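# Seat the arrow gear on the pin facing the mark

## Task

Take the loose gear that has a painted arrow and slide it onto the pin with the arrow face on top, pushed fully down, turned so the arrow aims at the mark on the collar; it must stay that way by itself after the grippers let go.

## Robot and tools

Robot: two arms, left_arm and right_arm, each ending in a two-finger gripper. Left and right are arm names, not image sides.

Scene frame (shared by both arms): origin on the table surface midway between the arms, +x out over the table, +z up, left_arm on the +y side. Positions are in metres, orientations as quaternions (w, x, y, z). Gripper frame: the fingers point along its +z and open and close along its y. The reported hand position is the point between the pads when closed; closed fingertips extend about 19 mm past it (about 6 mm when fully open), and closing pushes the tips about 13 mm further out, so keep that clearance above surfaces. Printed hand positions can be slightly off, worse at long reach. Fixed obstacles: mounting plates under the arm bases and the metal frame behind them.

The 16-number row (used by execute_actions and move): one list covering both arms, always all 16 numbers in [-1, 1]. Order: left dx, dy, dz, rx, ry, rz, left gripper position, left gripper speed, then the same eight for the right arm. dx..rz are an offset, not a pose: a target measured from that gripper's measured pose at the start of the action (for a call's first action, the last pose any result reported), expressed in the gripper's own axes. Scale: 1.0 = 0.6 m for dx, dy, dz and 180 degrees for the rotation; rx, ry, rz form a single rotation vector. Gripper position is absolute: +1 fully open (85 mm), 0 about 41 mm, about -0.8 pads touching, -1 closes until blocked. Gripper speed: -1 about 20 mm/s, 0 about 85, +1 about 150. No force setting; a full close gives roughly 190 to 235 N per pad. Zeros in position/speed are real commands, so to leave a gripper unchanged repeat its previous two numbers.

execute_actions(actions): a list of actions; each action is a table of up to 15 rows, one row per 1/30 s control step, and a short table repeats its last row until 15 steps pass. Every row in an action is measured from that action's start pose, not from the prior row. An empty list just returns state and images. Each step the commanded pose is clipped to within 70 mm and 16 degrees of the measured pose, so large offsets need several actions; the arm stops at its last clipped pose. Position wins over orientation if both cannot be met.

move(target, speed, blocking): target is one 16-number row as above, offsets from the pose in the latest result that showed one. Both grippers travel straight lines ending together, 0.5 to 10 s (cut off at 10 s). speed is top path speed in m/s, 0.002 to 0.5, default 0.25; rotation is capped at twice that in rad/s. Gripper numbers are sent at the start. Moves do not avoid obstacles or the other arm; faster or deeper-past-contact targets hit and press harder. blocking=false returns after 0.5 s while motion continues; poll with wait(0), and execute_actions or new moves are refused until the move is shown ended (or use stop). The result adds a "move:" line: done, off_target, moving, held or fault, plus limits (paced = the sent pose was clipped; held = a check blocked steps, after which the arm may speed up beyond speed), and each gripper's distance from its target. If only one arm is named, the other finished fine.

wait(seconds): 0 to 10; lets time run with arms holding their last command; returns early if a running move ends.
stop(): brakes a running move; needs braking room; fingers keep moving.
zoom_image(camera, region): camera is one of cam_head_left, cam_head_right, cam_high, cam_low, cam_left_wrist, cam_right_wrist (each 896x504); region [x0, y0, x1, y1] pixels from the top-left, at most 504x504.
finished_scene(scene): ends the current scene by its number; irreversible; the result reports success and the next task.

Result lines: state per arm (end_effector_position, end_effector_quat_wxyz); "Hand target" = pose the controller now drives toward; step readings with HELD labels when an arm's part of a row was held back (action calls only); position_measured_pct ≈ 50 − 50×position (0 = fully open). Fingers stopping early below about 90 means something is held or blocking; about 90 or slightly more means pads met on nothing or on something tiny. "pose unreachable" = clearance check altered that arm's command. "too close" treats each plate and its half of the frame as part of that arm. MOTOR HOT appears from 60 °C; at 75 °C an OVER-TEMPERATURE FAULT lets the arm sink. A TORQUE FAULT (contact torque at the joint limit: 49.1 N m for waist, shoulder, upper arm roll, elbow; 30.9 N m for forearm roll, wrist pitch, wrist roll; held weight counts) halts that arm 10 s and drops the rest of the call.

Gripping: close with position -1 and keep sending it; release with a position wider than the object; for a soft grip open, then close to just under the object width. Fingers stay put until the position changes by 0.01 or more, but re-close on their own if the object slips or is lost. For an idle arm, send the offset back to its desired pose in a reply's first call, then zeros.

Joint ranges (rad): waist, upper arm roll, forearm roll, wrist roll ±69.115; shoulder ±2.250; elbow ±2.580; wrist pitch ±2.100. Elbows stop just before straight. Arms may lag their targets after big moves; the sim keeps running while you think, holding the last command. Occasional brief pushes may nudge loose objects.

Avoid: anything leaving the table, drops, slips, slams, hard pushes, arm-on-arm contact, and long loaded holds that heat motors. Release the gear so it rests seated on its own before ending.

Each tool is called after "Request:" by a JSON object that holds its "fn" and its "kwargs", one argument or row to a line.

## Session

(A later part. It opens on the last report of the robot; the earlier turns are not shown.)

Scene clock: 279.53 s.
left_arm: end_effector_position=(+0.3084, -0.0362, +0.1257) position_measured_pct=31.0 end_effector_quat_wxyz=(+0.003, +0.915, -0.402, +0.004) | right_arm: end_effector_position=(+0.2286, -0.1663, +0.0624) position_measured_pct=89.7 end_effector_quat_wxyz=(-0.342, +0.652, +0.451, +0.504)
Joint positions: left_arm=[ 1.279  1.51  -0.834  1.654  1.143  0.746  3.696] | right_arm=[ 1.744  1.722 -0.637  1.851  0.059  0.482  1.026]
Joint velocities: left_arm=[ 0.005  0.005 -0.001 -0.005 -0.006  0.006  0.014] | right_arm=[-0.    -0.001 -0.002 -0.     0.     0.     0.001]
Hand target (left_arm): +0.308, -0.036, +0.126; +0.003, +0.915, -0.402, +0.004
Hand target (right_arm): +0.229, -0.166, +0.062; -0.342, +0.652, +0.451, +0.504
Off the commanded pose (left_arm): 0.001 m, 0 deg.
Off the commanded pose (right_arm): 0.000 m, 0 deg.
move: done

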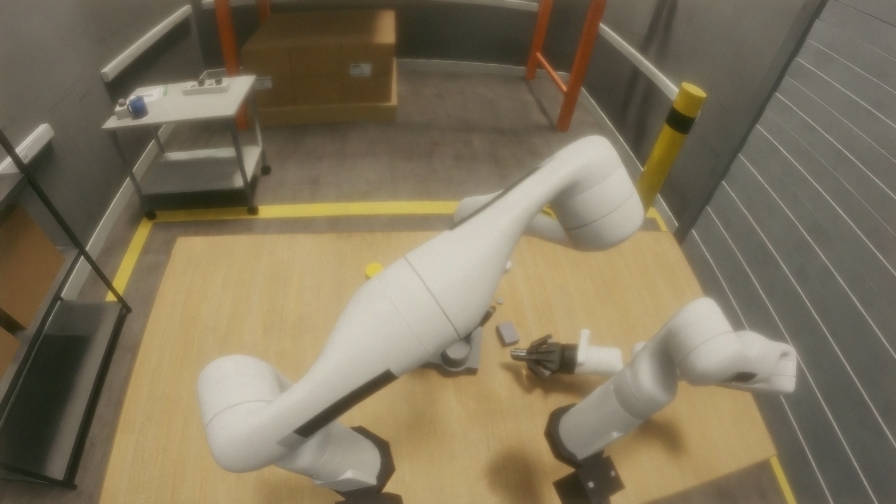

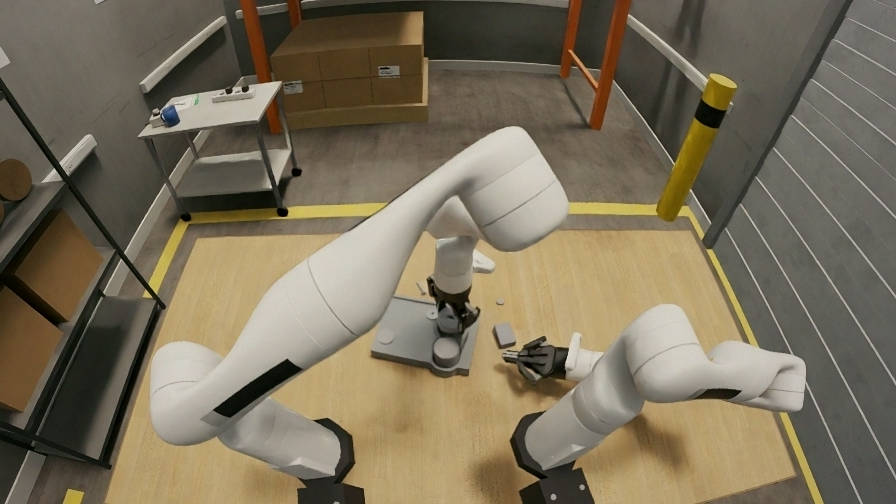

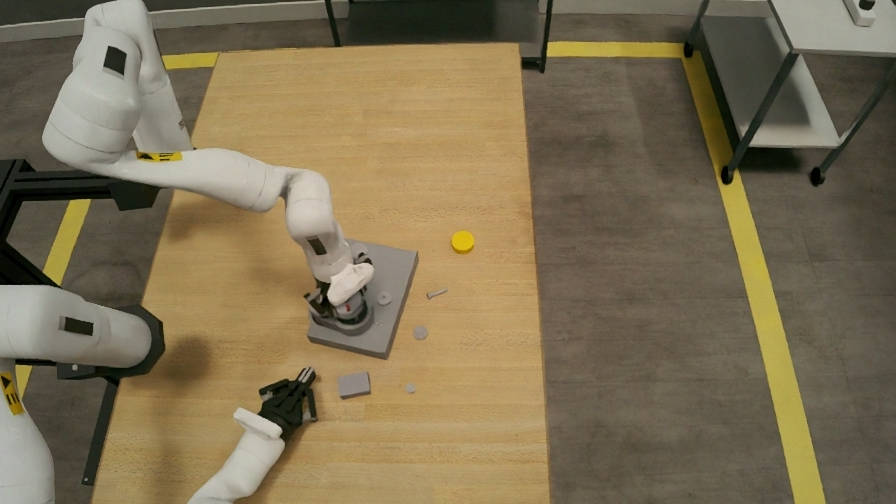

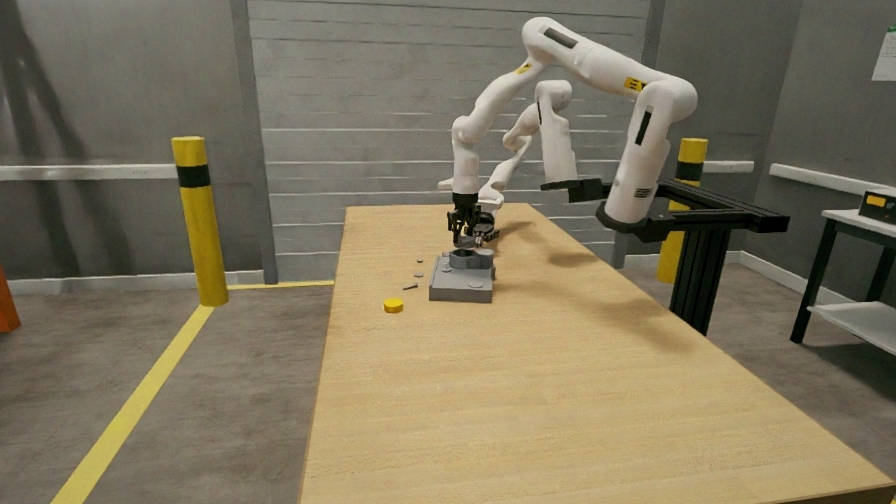

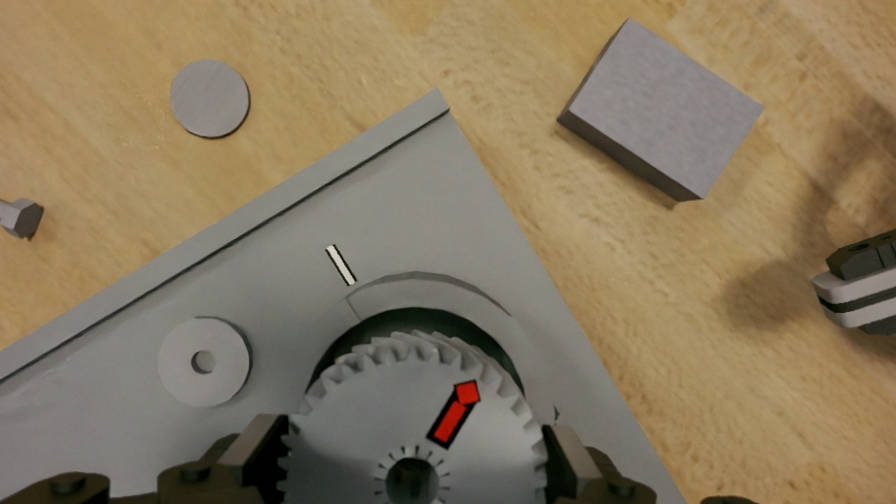

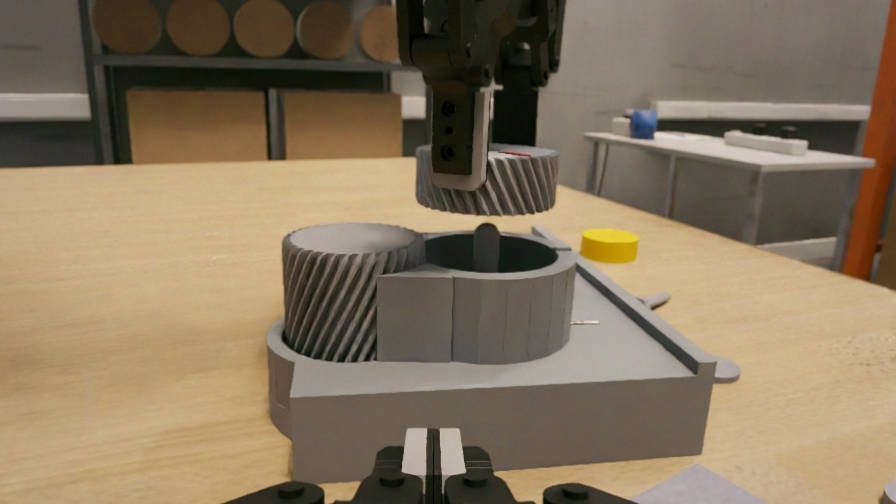

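Request:
{"fn": "zoom_image", "kwargs": {
  "camera": "cam_head_right",
  "region": [410, 280, 500, 380]
}}

Request:
{"fn": "zoom_image", "kwargs": {
  "camera": "cam_high",
  "region": [300, 270, 400, 350]
}}

Region (410, 280, 500, 380) of cam_head_right's 896x504 image, scaled by 5.040, with more detail than that image has; it fills the left 454 columns of this view, and the rest is white.

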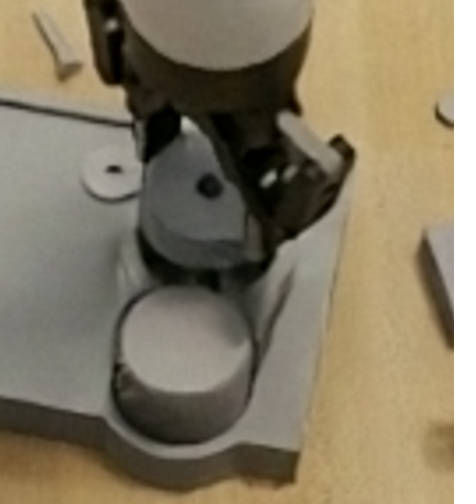

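Region (300, 270, 400, 350) of cam_high's 896x504 image, scaled by 5.040, with more detail than that image has; it fills the top 403 rows of this view, and the rest is white.

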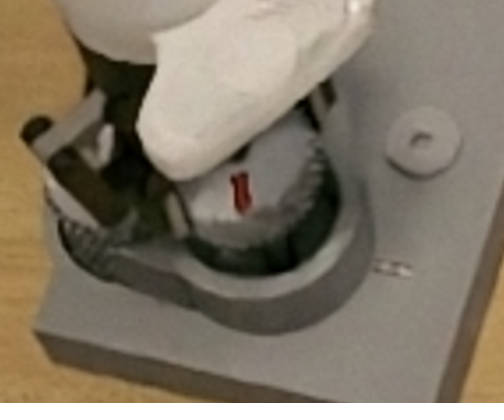

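Request:
{"fn": "move", "kwargs": {
  "target": [-0.0008, -0.0016, 0.0185, 0, 0, 0, -1, -0.6, 0, 0, 0, 0, 0, 0, -0.8, 0],
  "speed": 0.02
}}

Scene clock: 298.40 s.
left_arm: end_effector_position=(+0.3088, -0.0354, +0.1148) position_measured_pct=31.0 end_effector_quat_wxyz=(+0.003, +0.915, -0.402, +0.004) | right_arm: end_effector_position=(+0.2286, -0.1663, +0.0624) position_measured_pct=89.7 end_effector_quat_wxyz=(-0.342, +0.652, +0.451, +0.504)
Joint positions: left_arm=[ 1.268  1.528 -0.821  1.647  1.158  0.73   3.684] | right_arm=[ 1.744  1.722 -0.637  1.851  0.059  0.482  1.026]
Joint velocities: left_arm=[-0.001  0.003  0.002 -0.002 -0.    -0.003 -0.002] | right_arm=[-0.002 -0.    -0.     0.001 -0.     0.001 -0.   ]
Hand target (left_arm): +0.309, -0.035, +0.115; +0.003, +0.915, -0.402, +0.004
Hand target (right_arm): +0.229, -0.166, +0.062; -0.342, +0.652, +0.451, +0.504
Off the commanded pose (left_arm): 0.000 m, 0 deg.
Off the commanded pose (right_arm): 0.000 m, 0 deg.
move: done

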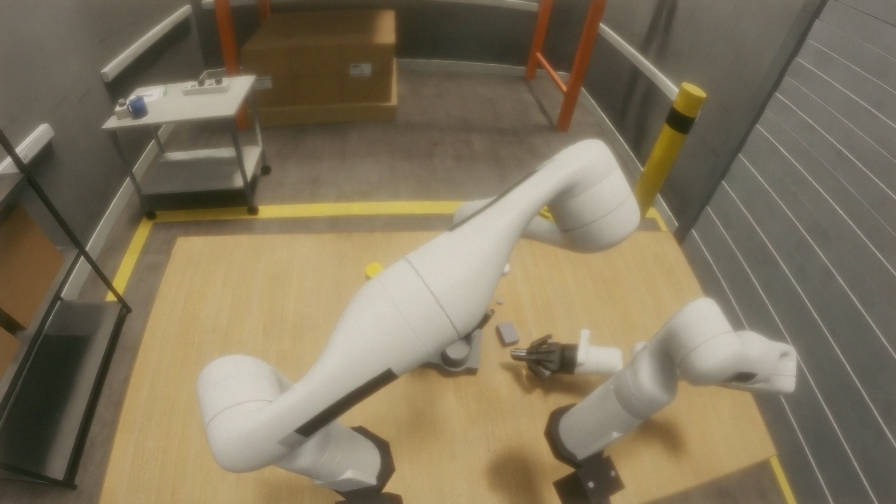

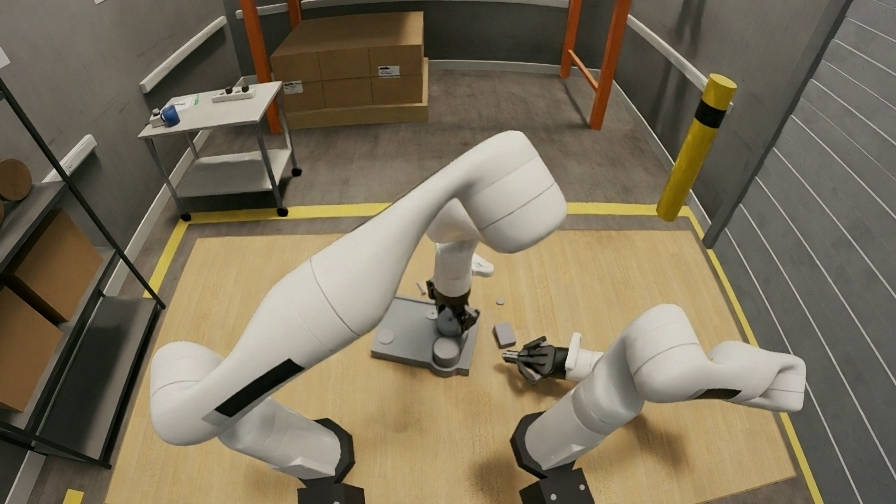

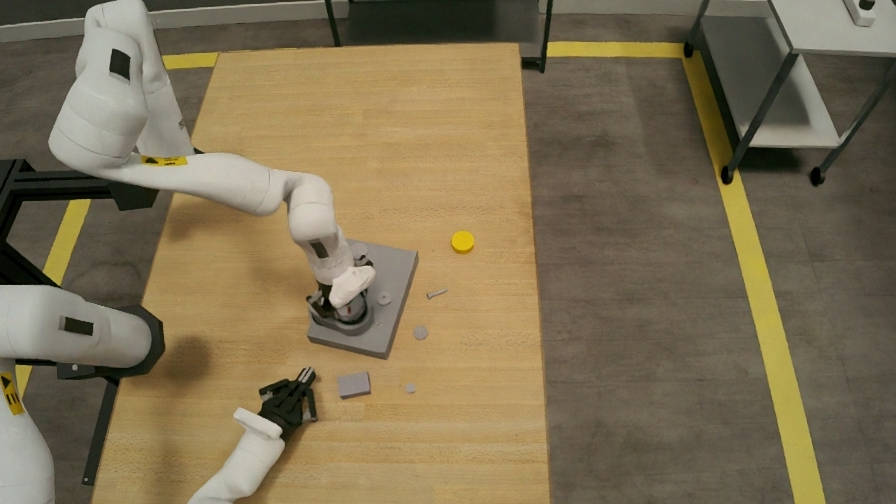

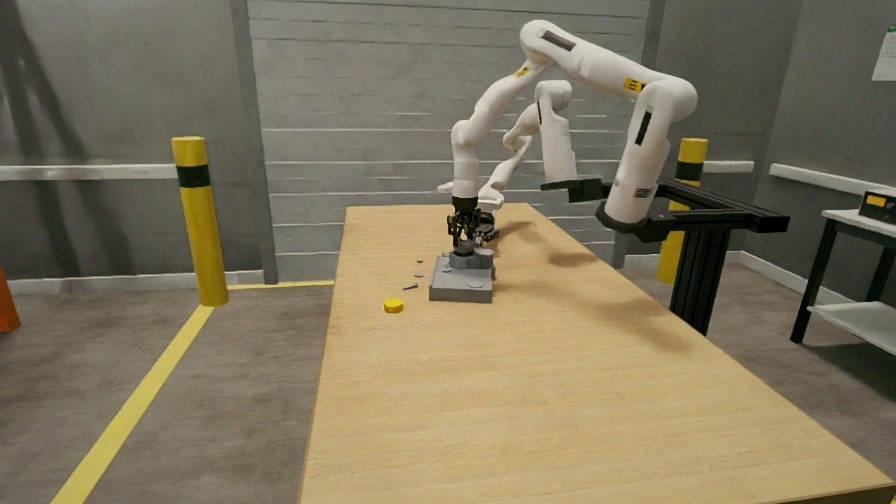

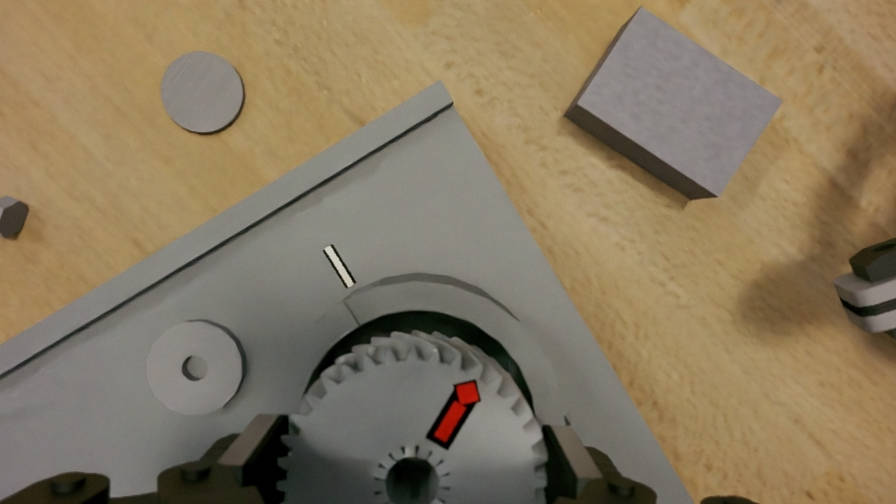

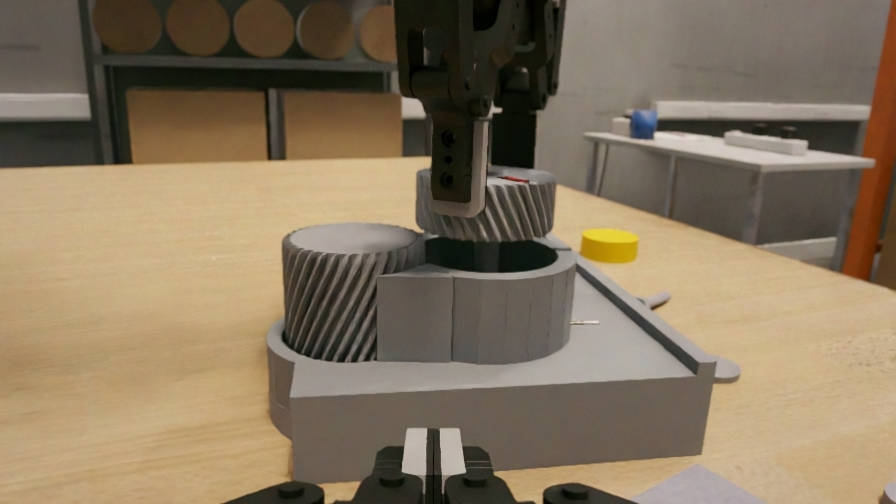

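Request:
{"fn": "zoom_image", "kwargs": {
  "camera": "cam_right_wrist",
  "region": [380, 150, 600, 300]
}}

Request:
{"fn": "zoom_image", "kwargs": {
  "camera": "cam_left_wrist",
  "region": [270, 230, 570, 504]
}}

Region (380, 150, 600, 300) of cam_right_wrist's 896x504 image, scaled by 2.291; it fills the top 344 rows of this view, and the rest is white.

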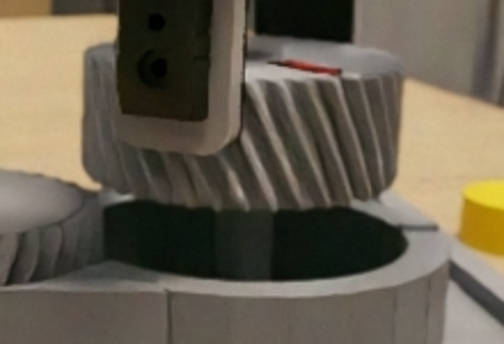

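Region (270, 230, 570, 504) of cam_left_wrist's 896x504 image, scaled by 1.680; it fills the top 460 rows of this view, and the rest is white.

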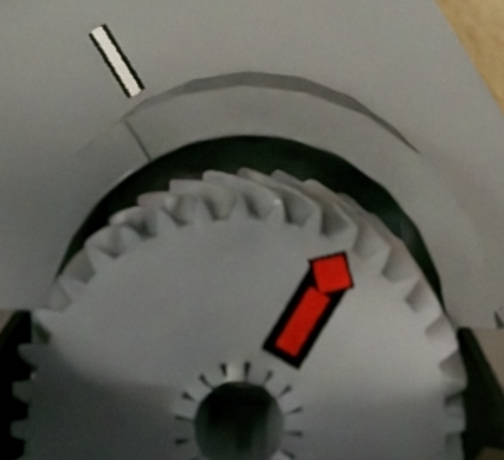

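Request:
{"fn": "zoom_image", "kwargs": {
  "camera": "cam_right_wrist",
  "region": [370, 195, 470, 285]
}}

Region (370, 195, 470, 285) of cam_right_wrist's 896x504 image, scaled by 5.040; it fills the top 454 rows of this view, and the rest is white.

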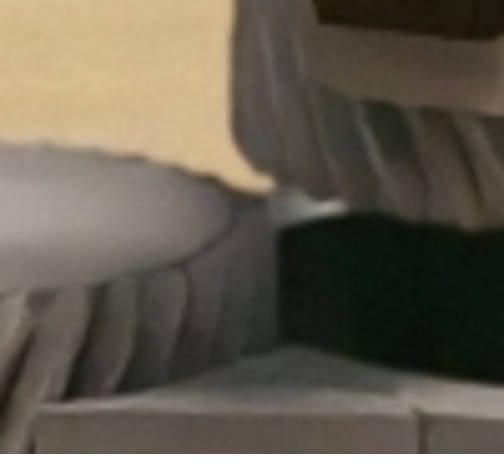

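Request:
{"fn": "execute_actions", "kwargs": {
  "actions": [
    [[0.0001,-0.0001,0.0009,0.0004,0.0008,0,-1,-0.6,0,0,0,0,0,0,-0.8,0],[0.0001,-0.0001,0.0009,0.0004,0.0008,0,-1,-0.6,0,0,0,0,0,0,-0.8,0],[0.0002,-0.0002,0.0018,0.0008,0.0016,0,-1,-0.6,0,0,0,0,0,0,-0.8,0],[0.0002,-0.0002,0.0018,0.0008,0.0016,0,-1,-0.6,0,0,0,0,0,0,-0.8,0],[0.0003,-0.0003,0.0026,0.0012,0.0024,0,-1,-0.6,0,0,0,0,0,0,-0.8,0],[0.0003,-0.0003,0.0026,0.0012,0.0024,0,-1,-0.6,0,0,0,0,0,0,-0.8,0],[0.0004,-0.0004,0.0035,0.0016,0.0032,0,-1,-0.6,0,0,0,0,0,0,-0.8,0],[0.0004,-0.0004,0.0035,0.0016,0.0032,0,-1,-0.6,0,0,0,0,0,0,-0.8,0],[0.00045,-0.00055,0.0043,0.0019,0.004,0,-1,-0.6,0,0,0,0,0,0,-0.8,0]],
    [[0,0,0.0005,0,0,-0.0016,-1,-0.6,0,0,0,0,0,0,-0.8,0],[0,0,0.001,0,0,-0.0031,-1,-0.6,0,0,0,0,0,0,-0.8,0],[0,0,0.0015,0,0,-0.0045,-1,-0.6,0,0,0,0,0,0,-0.8,0],[0,0,0.002,0,0,-0.006,-1,-0.6,0,0,0,0,0,0,-0.8,0],[0,0,0.0025,0,0,-0.0075,-1,-0.6,0,0,0,0,0,0,-0.8,0],[0,0,0.003,0,0,-0.009,-1,-0.6,0,0,0,0,0,0,-0.8,0],[0,0,0.0035,0,0,-0.0105,-1,-0.6,0,0,0,0,0,0,-0.8,0],[0,0,0.004,0,0,-0.012,-1,-0.6,0,0,0,0,0,0,-0.8,0]],
    [[0,0,0.0005,0,0,-0.0016,-1,-0.6,0,0,0,0,0,0,-0.8,0],[0,0,0.001,0,0,-0.0031,-1,-0.6,0,0,0,0,0,0,-0.8,0],[0,0,0.0015,0,0,-0.0045,-1,-0.6,0,0,0,0,0,0,-0.8,0],[0,0,0.002,0,0,-0.006,-1,-0.6,0,0,0,0,0,0,-0.8,0],[0,0,0.0025,0,0,-0.0075,-1,-0.6,0,0,0,0,0,0,-0.8,0],[0,0,0.003,0,0,-0.009,-1,-0.6,0,0,0,0,0,0,-0.8,0],[0,0,0.0035,0,0,-0.0105,-1,-0.6,0,0,0,0,0,0,-0.8,0]]
  ]
}}

Scene clock: 321.20 s.
left_arm: end_effector_position=(+0.3095, -0.0366, +0.1083) position_measured_pct=31.0 end_effector_quat_wxyz=(+0.004, +0.929, -0.371, +0.011) | right_arm: end_effector_position=(+0.2286, -0.1663, +0.0624) position_measured_pct=89.7 end_effector_quat_wxyz=(-0.342, +0.652, +0.451, +0.504)
Joint positions: left_arm=[ 1.27   1.54  -0.816  1.654  1.196  0.708  3.725] | right_arm=[ 1.744  1.722 -0.637  1.851  0.059  0.482  1.026]
Joint velocities: left_arm=[-0.     0.001 -0.002 -0.001 -0.001  0.     0.003] | right_arm=[-0.    -0.    -0.001 -0.001  0.    -0.     0.001]
Hand target (left_arm): +0.309, -0.037, +0.108; +0.004, +0.929, -0.370, +0.011
Hand target (right_arm): +0.229, -0.166, +0.062; -0.342, +0.652, +0.451, +0.504
Off the commanded pose (left_arm): 0.000 m, 0 deg.
Off the commanded pose (right_arm): 0.000 m, 0 deg.
Step readings (end_effector_position; steps 1 to 15: 1st action; 16 to 30: 2nd action; 31 to 45: 3rd action):
0: left_arm (+0.3089, -0.0355, +0.1147) | right_arm (+0.2286, -0.1663, +0.0624)
1: left_arm (+0.3089, -0.0355, +0.1147) | right_arm (+0.2286, -0.1663, +0.0624)
2: left_arm (+0.3090, -0.0355, +0.1146) | right_arm (+0.2286, -0.1663, +0.0624)
4: left_arm (+0.3091, -0.0357, +0.1143) | right_arm (+0.2286, -0.1663, +0.0624)
8: left_arm (+0.3093, -0.0360, +0.1135) | right_arm (+0.2286, -0.1663, +0.0624)
15: left_arm (+0.3093, -0.0363, +0.1125) | right_arm (+0.2286, -0.1663, +0.0624)
16: left_arm (+0.3093, -0.0363, +0.1125) | right_arm (+0.2286, -0.1663, +0.0624)
17: left_arm (+0.3093, -0.0364, +0.1123) | right_arm (+0.2286, -0.1663, +0.0624)
19: left_arm (+0.3093, -0.0365, +0.1119) | right_arm (+0.2286, -0.1663, +0.0624)
23: left_arm (+0.3093, -0.0366, +0.1109) | right_arm (+0.2286, -0.1663, +0.0624)
30: left_arm (+0.3094, -0.0366, +0.1102) | right_arm (+0.2286, -0.1663, +0.0624)
31: left_arm (+0.3094, -0.0366, +0.1102) | right_arm (+0.2286, -0.1663, +0.0624)
32: left_arm (+0.3094, -0.0366, +0.1101) | right_arm (+0.2286, -0.1663, +0.0624)
34: left_arm (+0.3094, -0.0366, +0.1097) | right_arm (+0.2286, -0.1663, +0.0624)
38: left_arm (+0.3094, -0.0366, +0.1086) | right_arm (+0.2286, -0.1663, +0.0624)
45: end_effector_position above

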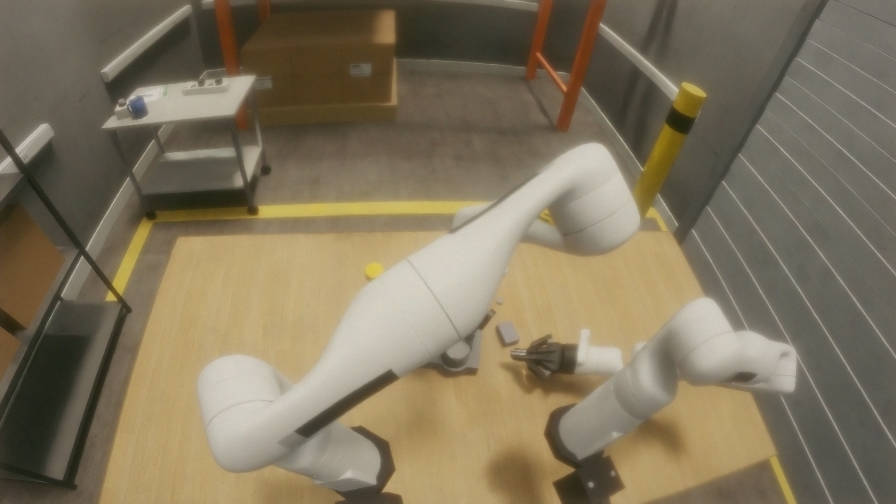

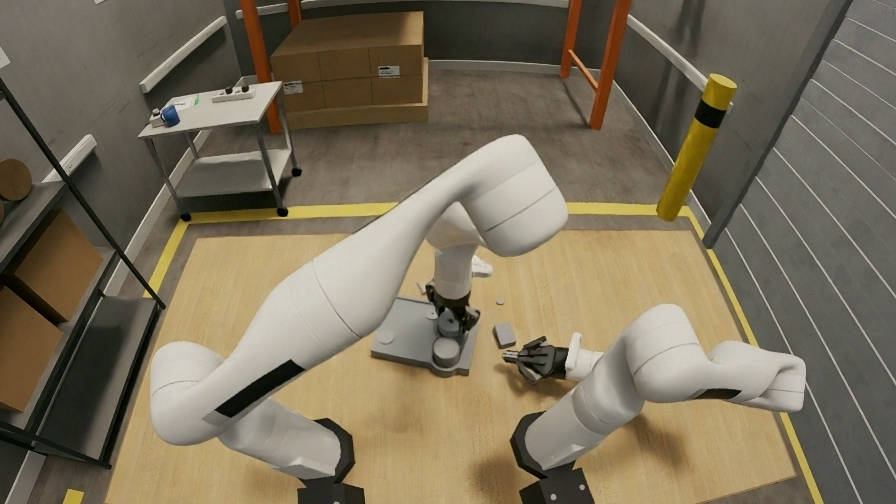

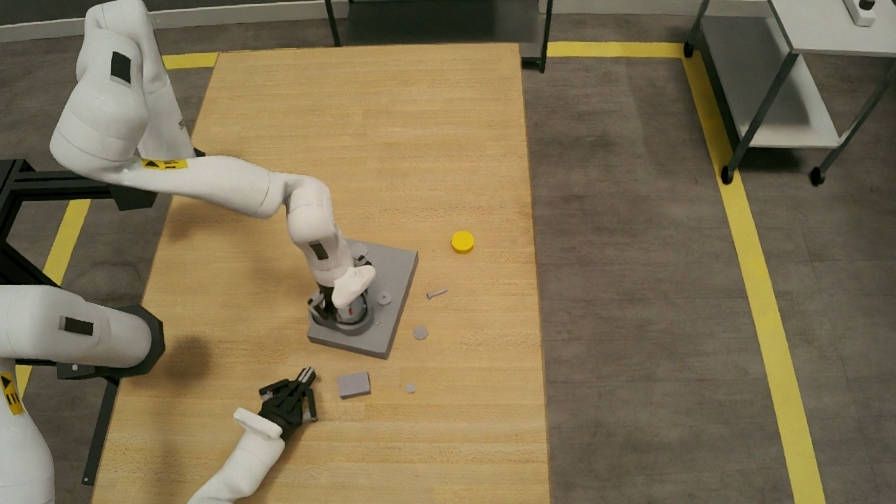

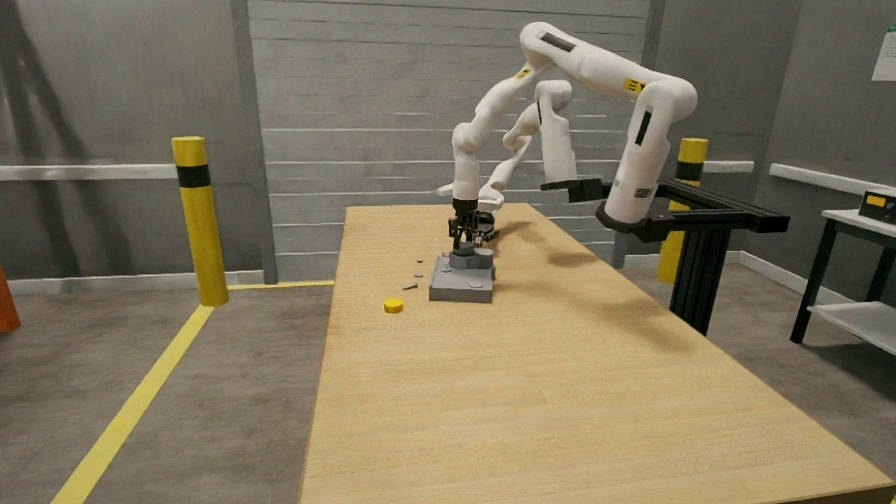

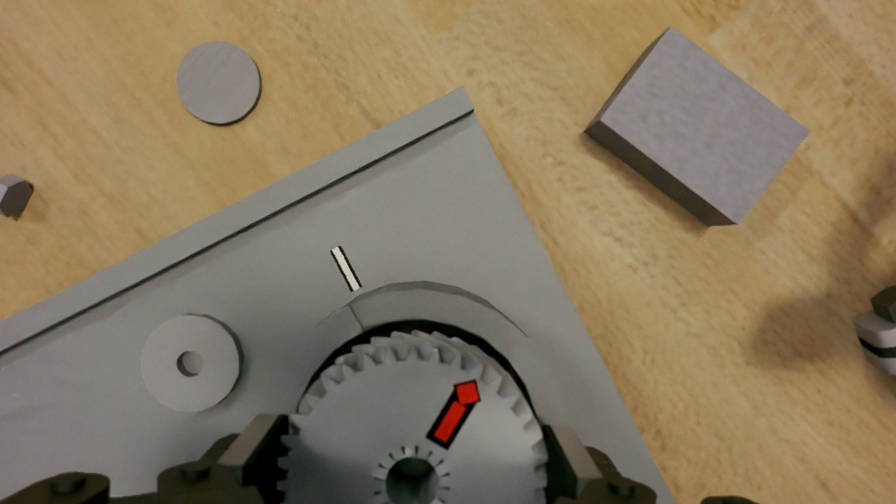

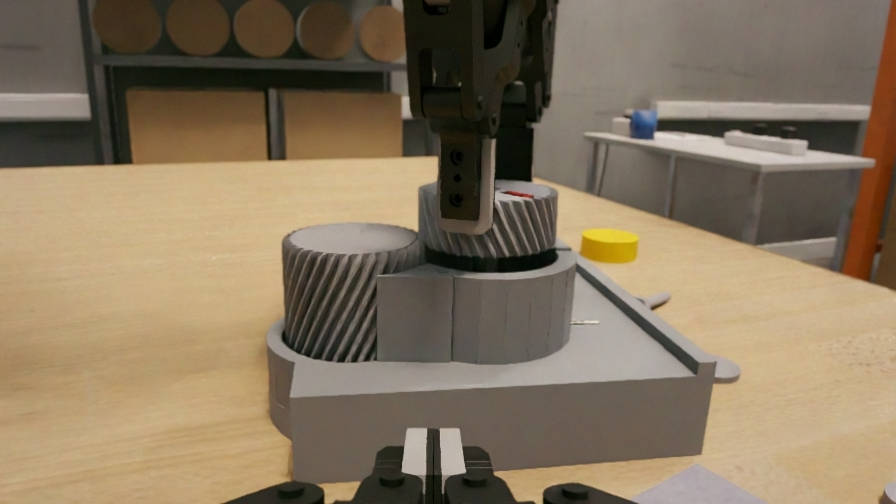

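Request:
{"fn": "zoom_image", "kwargs": {
  "camera": "cam_right_wrist",
  "region": [380, 150, 600, 300]
}}

Request:
{"fn": "zoom_image", "kwargs": {
  "camera": "cam_left_wrist",
  "region": [270, 230, 570, 504]
}}

Region (380, 150, 600, 300) of cam_right_wrist's 896x504 image, scaled by 2.291; it fills the top 344 rows of this view, and the rest is white.

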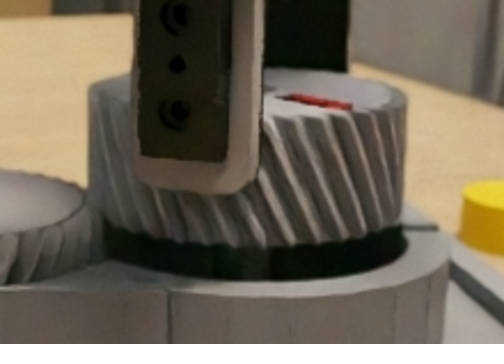

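Region (270, 230, 570, 504) of cam_left_wrist's 896x504 image, scaled by 1.680; it fills the top 460 rows of this view, and the rest is white.

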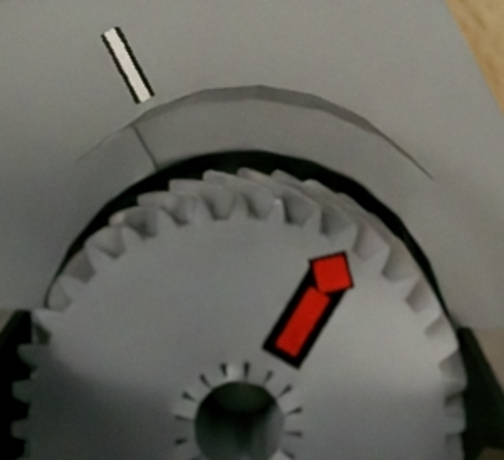

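Request:
{"fn": "execute_actions", "kwargs": {
  "actions": [
    [[0,0,0.0005,0,0,-0.0015,-1,-0.6,0,0,0,0,0,0,-0.8,0],[0,0,0.001,0,0,-0.003,-1,-0.6,0,0,0,0,0,0,-0.8,0],[-0.0001,0,0.0015,0,0,-0.0045,-1,-0.6,0,0,0,0,0,0,-0.8,0],[-0.0002,0,0.002,0,0,-0.006,-1,-0.6,0,0,0,0,0,0,-0.8,0],[-0.0003,0,0.0025,0,0,-0.0075,-1,-0.6,0,0,0,0,0,0,-0.8,0],[-0.0004,0,0.003,0,0,-0.009,-1,-0.6,0,0,0,0,0,0,-0.8,0],[-0.0004,0,0.0035,0,0,-0.0105,-1,-0.6,0,0,0,0,0,0,-0.8,0]],
    [[0,0,0.0005,0,0,-0.0015,-1,-0.6,0,0,0,0,0,0,-0.8,0],[0,0,0.001,0,0,-0.003,-1,-0.6,0,0,0,0,0,0,-0.8,0],[0,0,0.0015,0,0,-0.0045,-1,-0.6,0,0,0,0,0,0,-0.8,0],[0,0,0.002,0,0,-0.006,-1,-0.6,0,0,0,0,0,0,-0.8,0],[0,0,0.0025,0,0,-0.0075,-1,-0.6,0,0,0,0,0,0,-0.8,0],[0,0,0.003,0,0,-0.009,-1,-0.6,0,0,0,0,0,0,-0.8,0],[0,0,0.0035,0,0,-0.0105,-1,-0.6,0,0,0,0,0,0,-0.8,0]]
  ]
}}

Scene clock: 333.53 s.
left_arm: end_effector_position=(+0.3108, -0.0372, +0.1080) position_measured_pct=31.0 end_effector_quat_wxyz=(+0.000, +0.935, -0.355, +0.013) | right_arm: end_effector_position=(+0.2286, -0.1663, +0.0624) position_measured_pct=89.7 end_effector_quat_wxyz=(-0.342, +0.652, +0.451, +0.504)
Joint positions: left_arm=[ 1.276  1.545 -0.82   1.65   1.192  0.708  3.77 ] | right_arm=[ 1.744  1.722 -0.637  1.851  0.059  0.482  1.026]
Joint velocities: left_arm=[-0.002 -0.001  0.004 -0.001 -0.005 -0.004  0.007] | right_arm=[ 0.     0.     0.    -0.    -0.     0.    -0.001]
Hand target (left_arm): +0.310, -0.037, +0.106; +0.002, +0.938, -0.347, +0.012
Hand target (right_arm): +0.229, -0.166, +0.062; -0.342, +0.652, +0.451, +0.504
Off the commanded pose (left_arm): 0.002 m, 1 deg.
Off the commanded pose (right_arm): 0.000 m, 0 deg.
Step readings (end_effector_position; steps 1 to 15: 1st action; 16 to 30: 2nd action):
0: left_arm (+0.3095, -0.0366, +0.1082) | right_arm (+0.2286, -0.1663, +0.0624)
1: left_arm (+0.3095, -0.0366, +0.1081) | right_arm (+0.2286, -0.1663, +0.0624)
2: left_arm (+0.3095, -0.0366, +0.1081) | right_arm (+0.2286, -0.1663, +0.0624)
4: left_arm (+0.3095, -0.0366, +0.1080) | right_arm (+0.2286, -0.1663, +0.0624)
8: left_arm (+0.3094, -0.0366, +0.1080) | right_arm (+0.2286, -0.1663, +0.0624)
15: left_arm (+0.3098, -0.0368, +0.1080) | right_arm (+0.2286, -0.1663, +0.0624)
16: left_arm (+0.3098, -0.0370, +0.1081) | right_arm (+0.2286, -0.1663, +0.0624)
17: left_arm (+0.3098, -0.0369, +0.1080) | right_arm (+0.2286, -0.1663, +0.0624)
19: left_arm (+0.3098, -0.0369, +0.1080) | right_arm (+0.2286, -0.1663, +0.0624)
23: left_arm (+0.3103, -0.0371, +0.1080) | right_arm (+0.2286, -0.1663, +0.0624)
30: end_effector_position above

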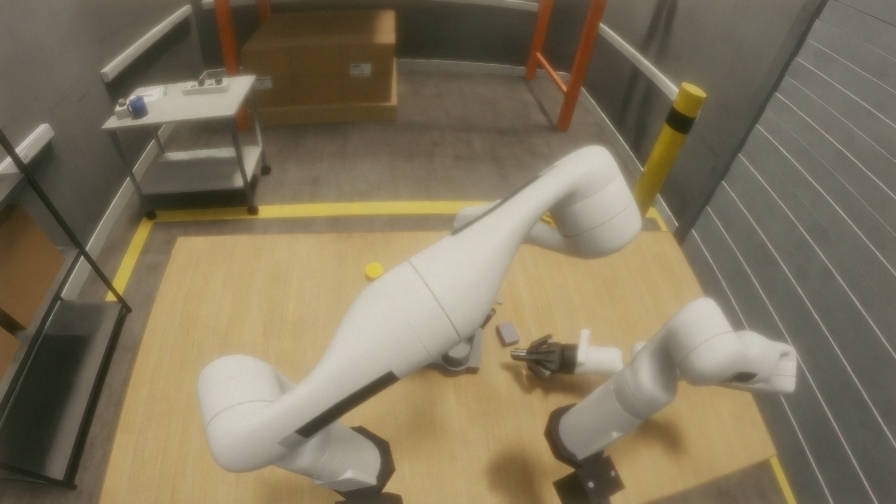

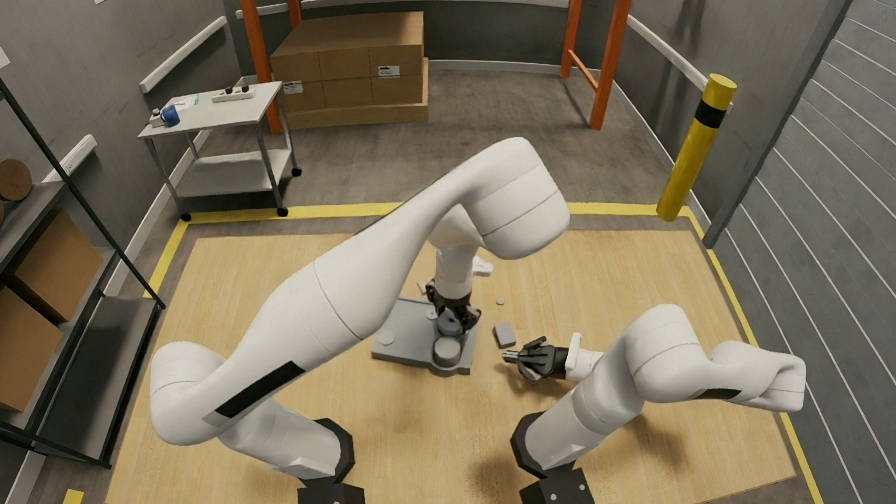

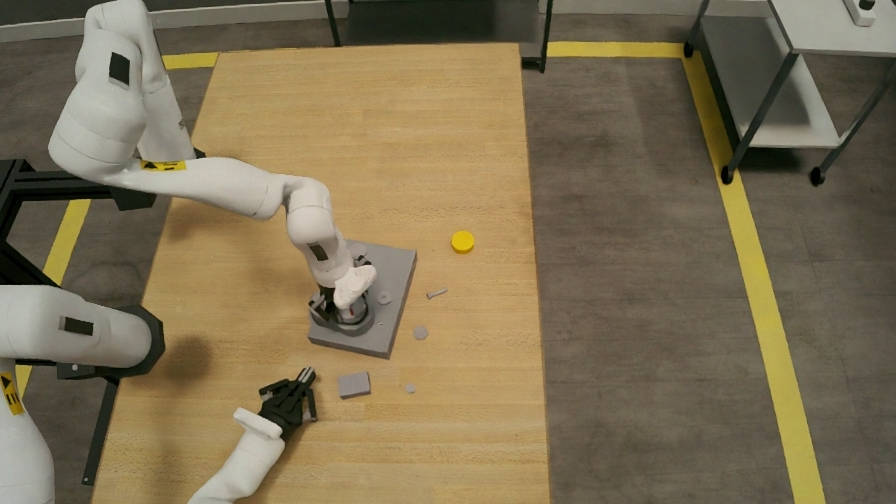

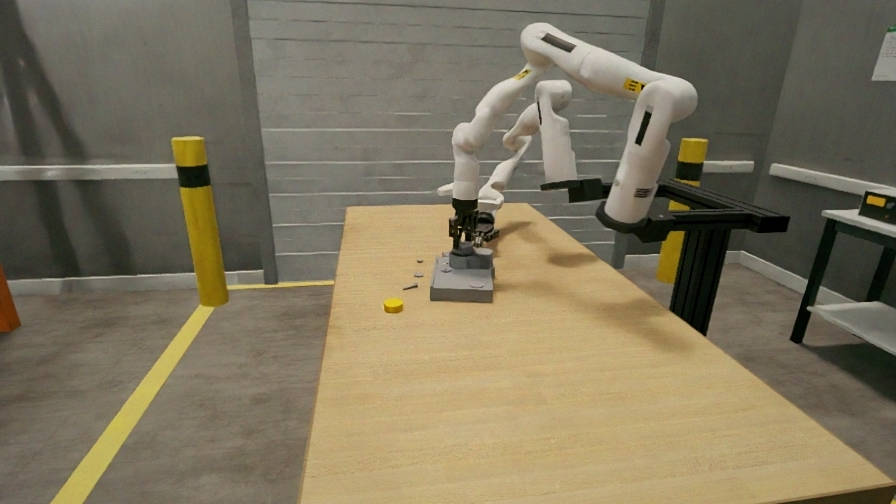

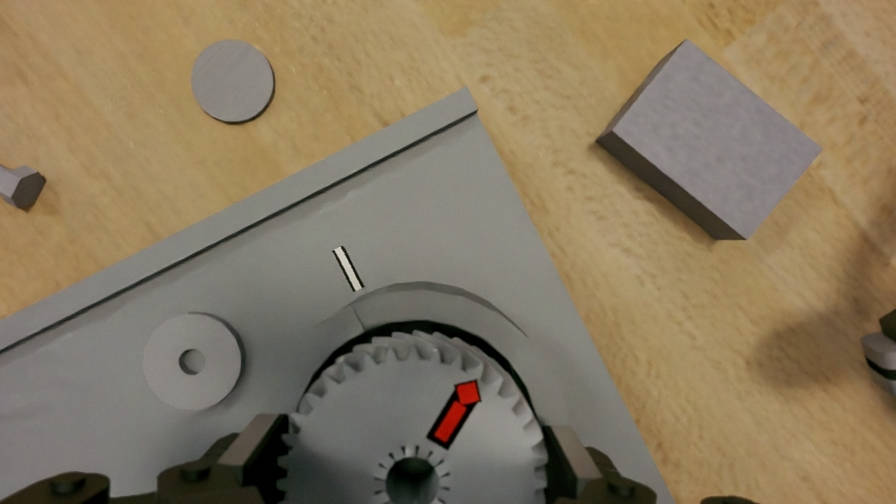

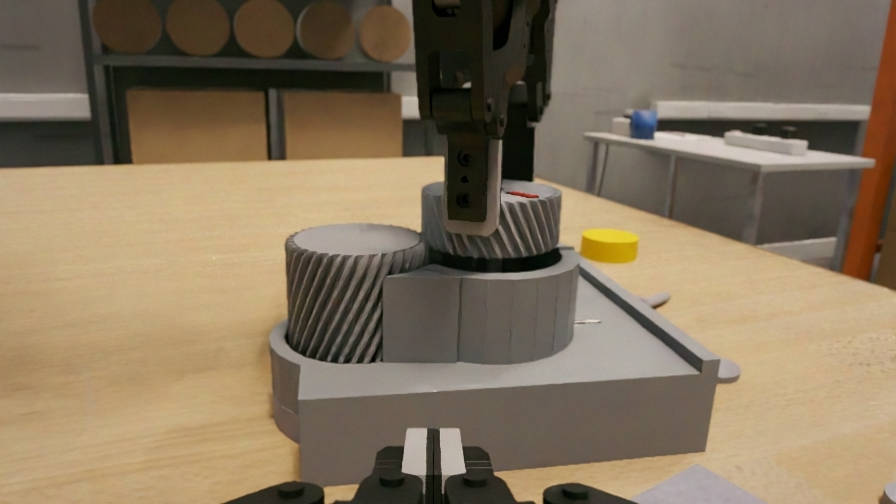

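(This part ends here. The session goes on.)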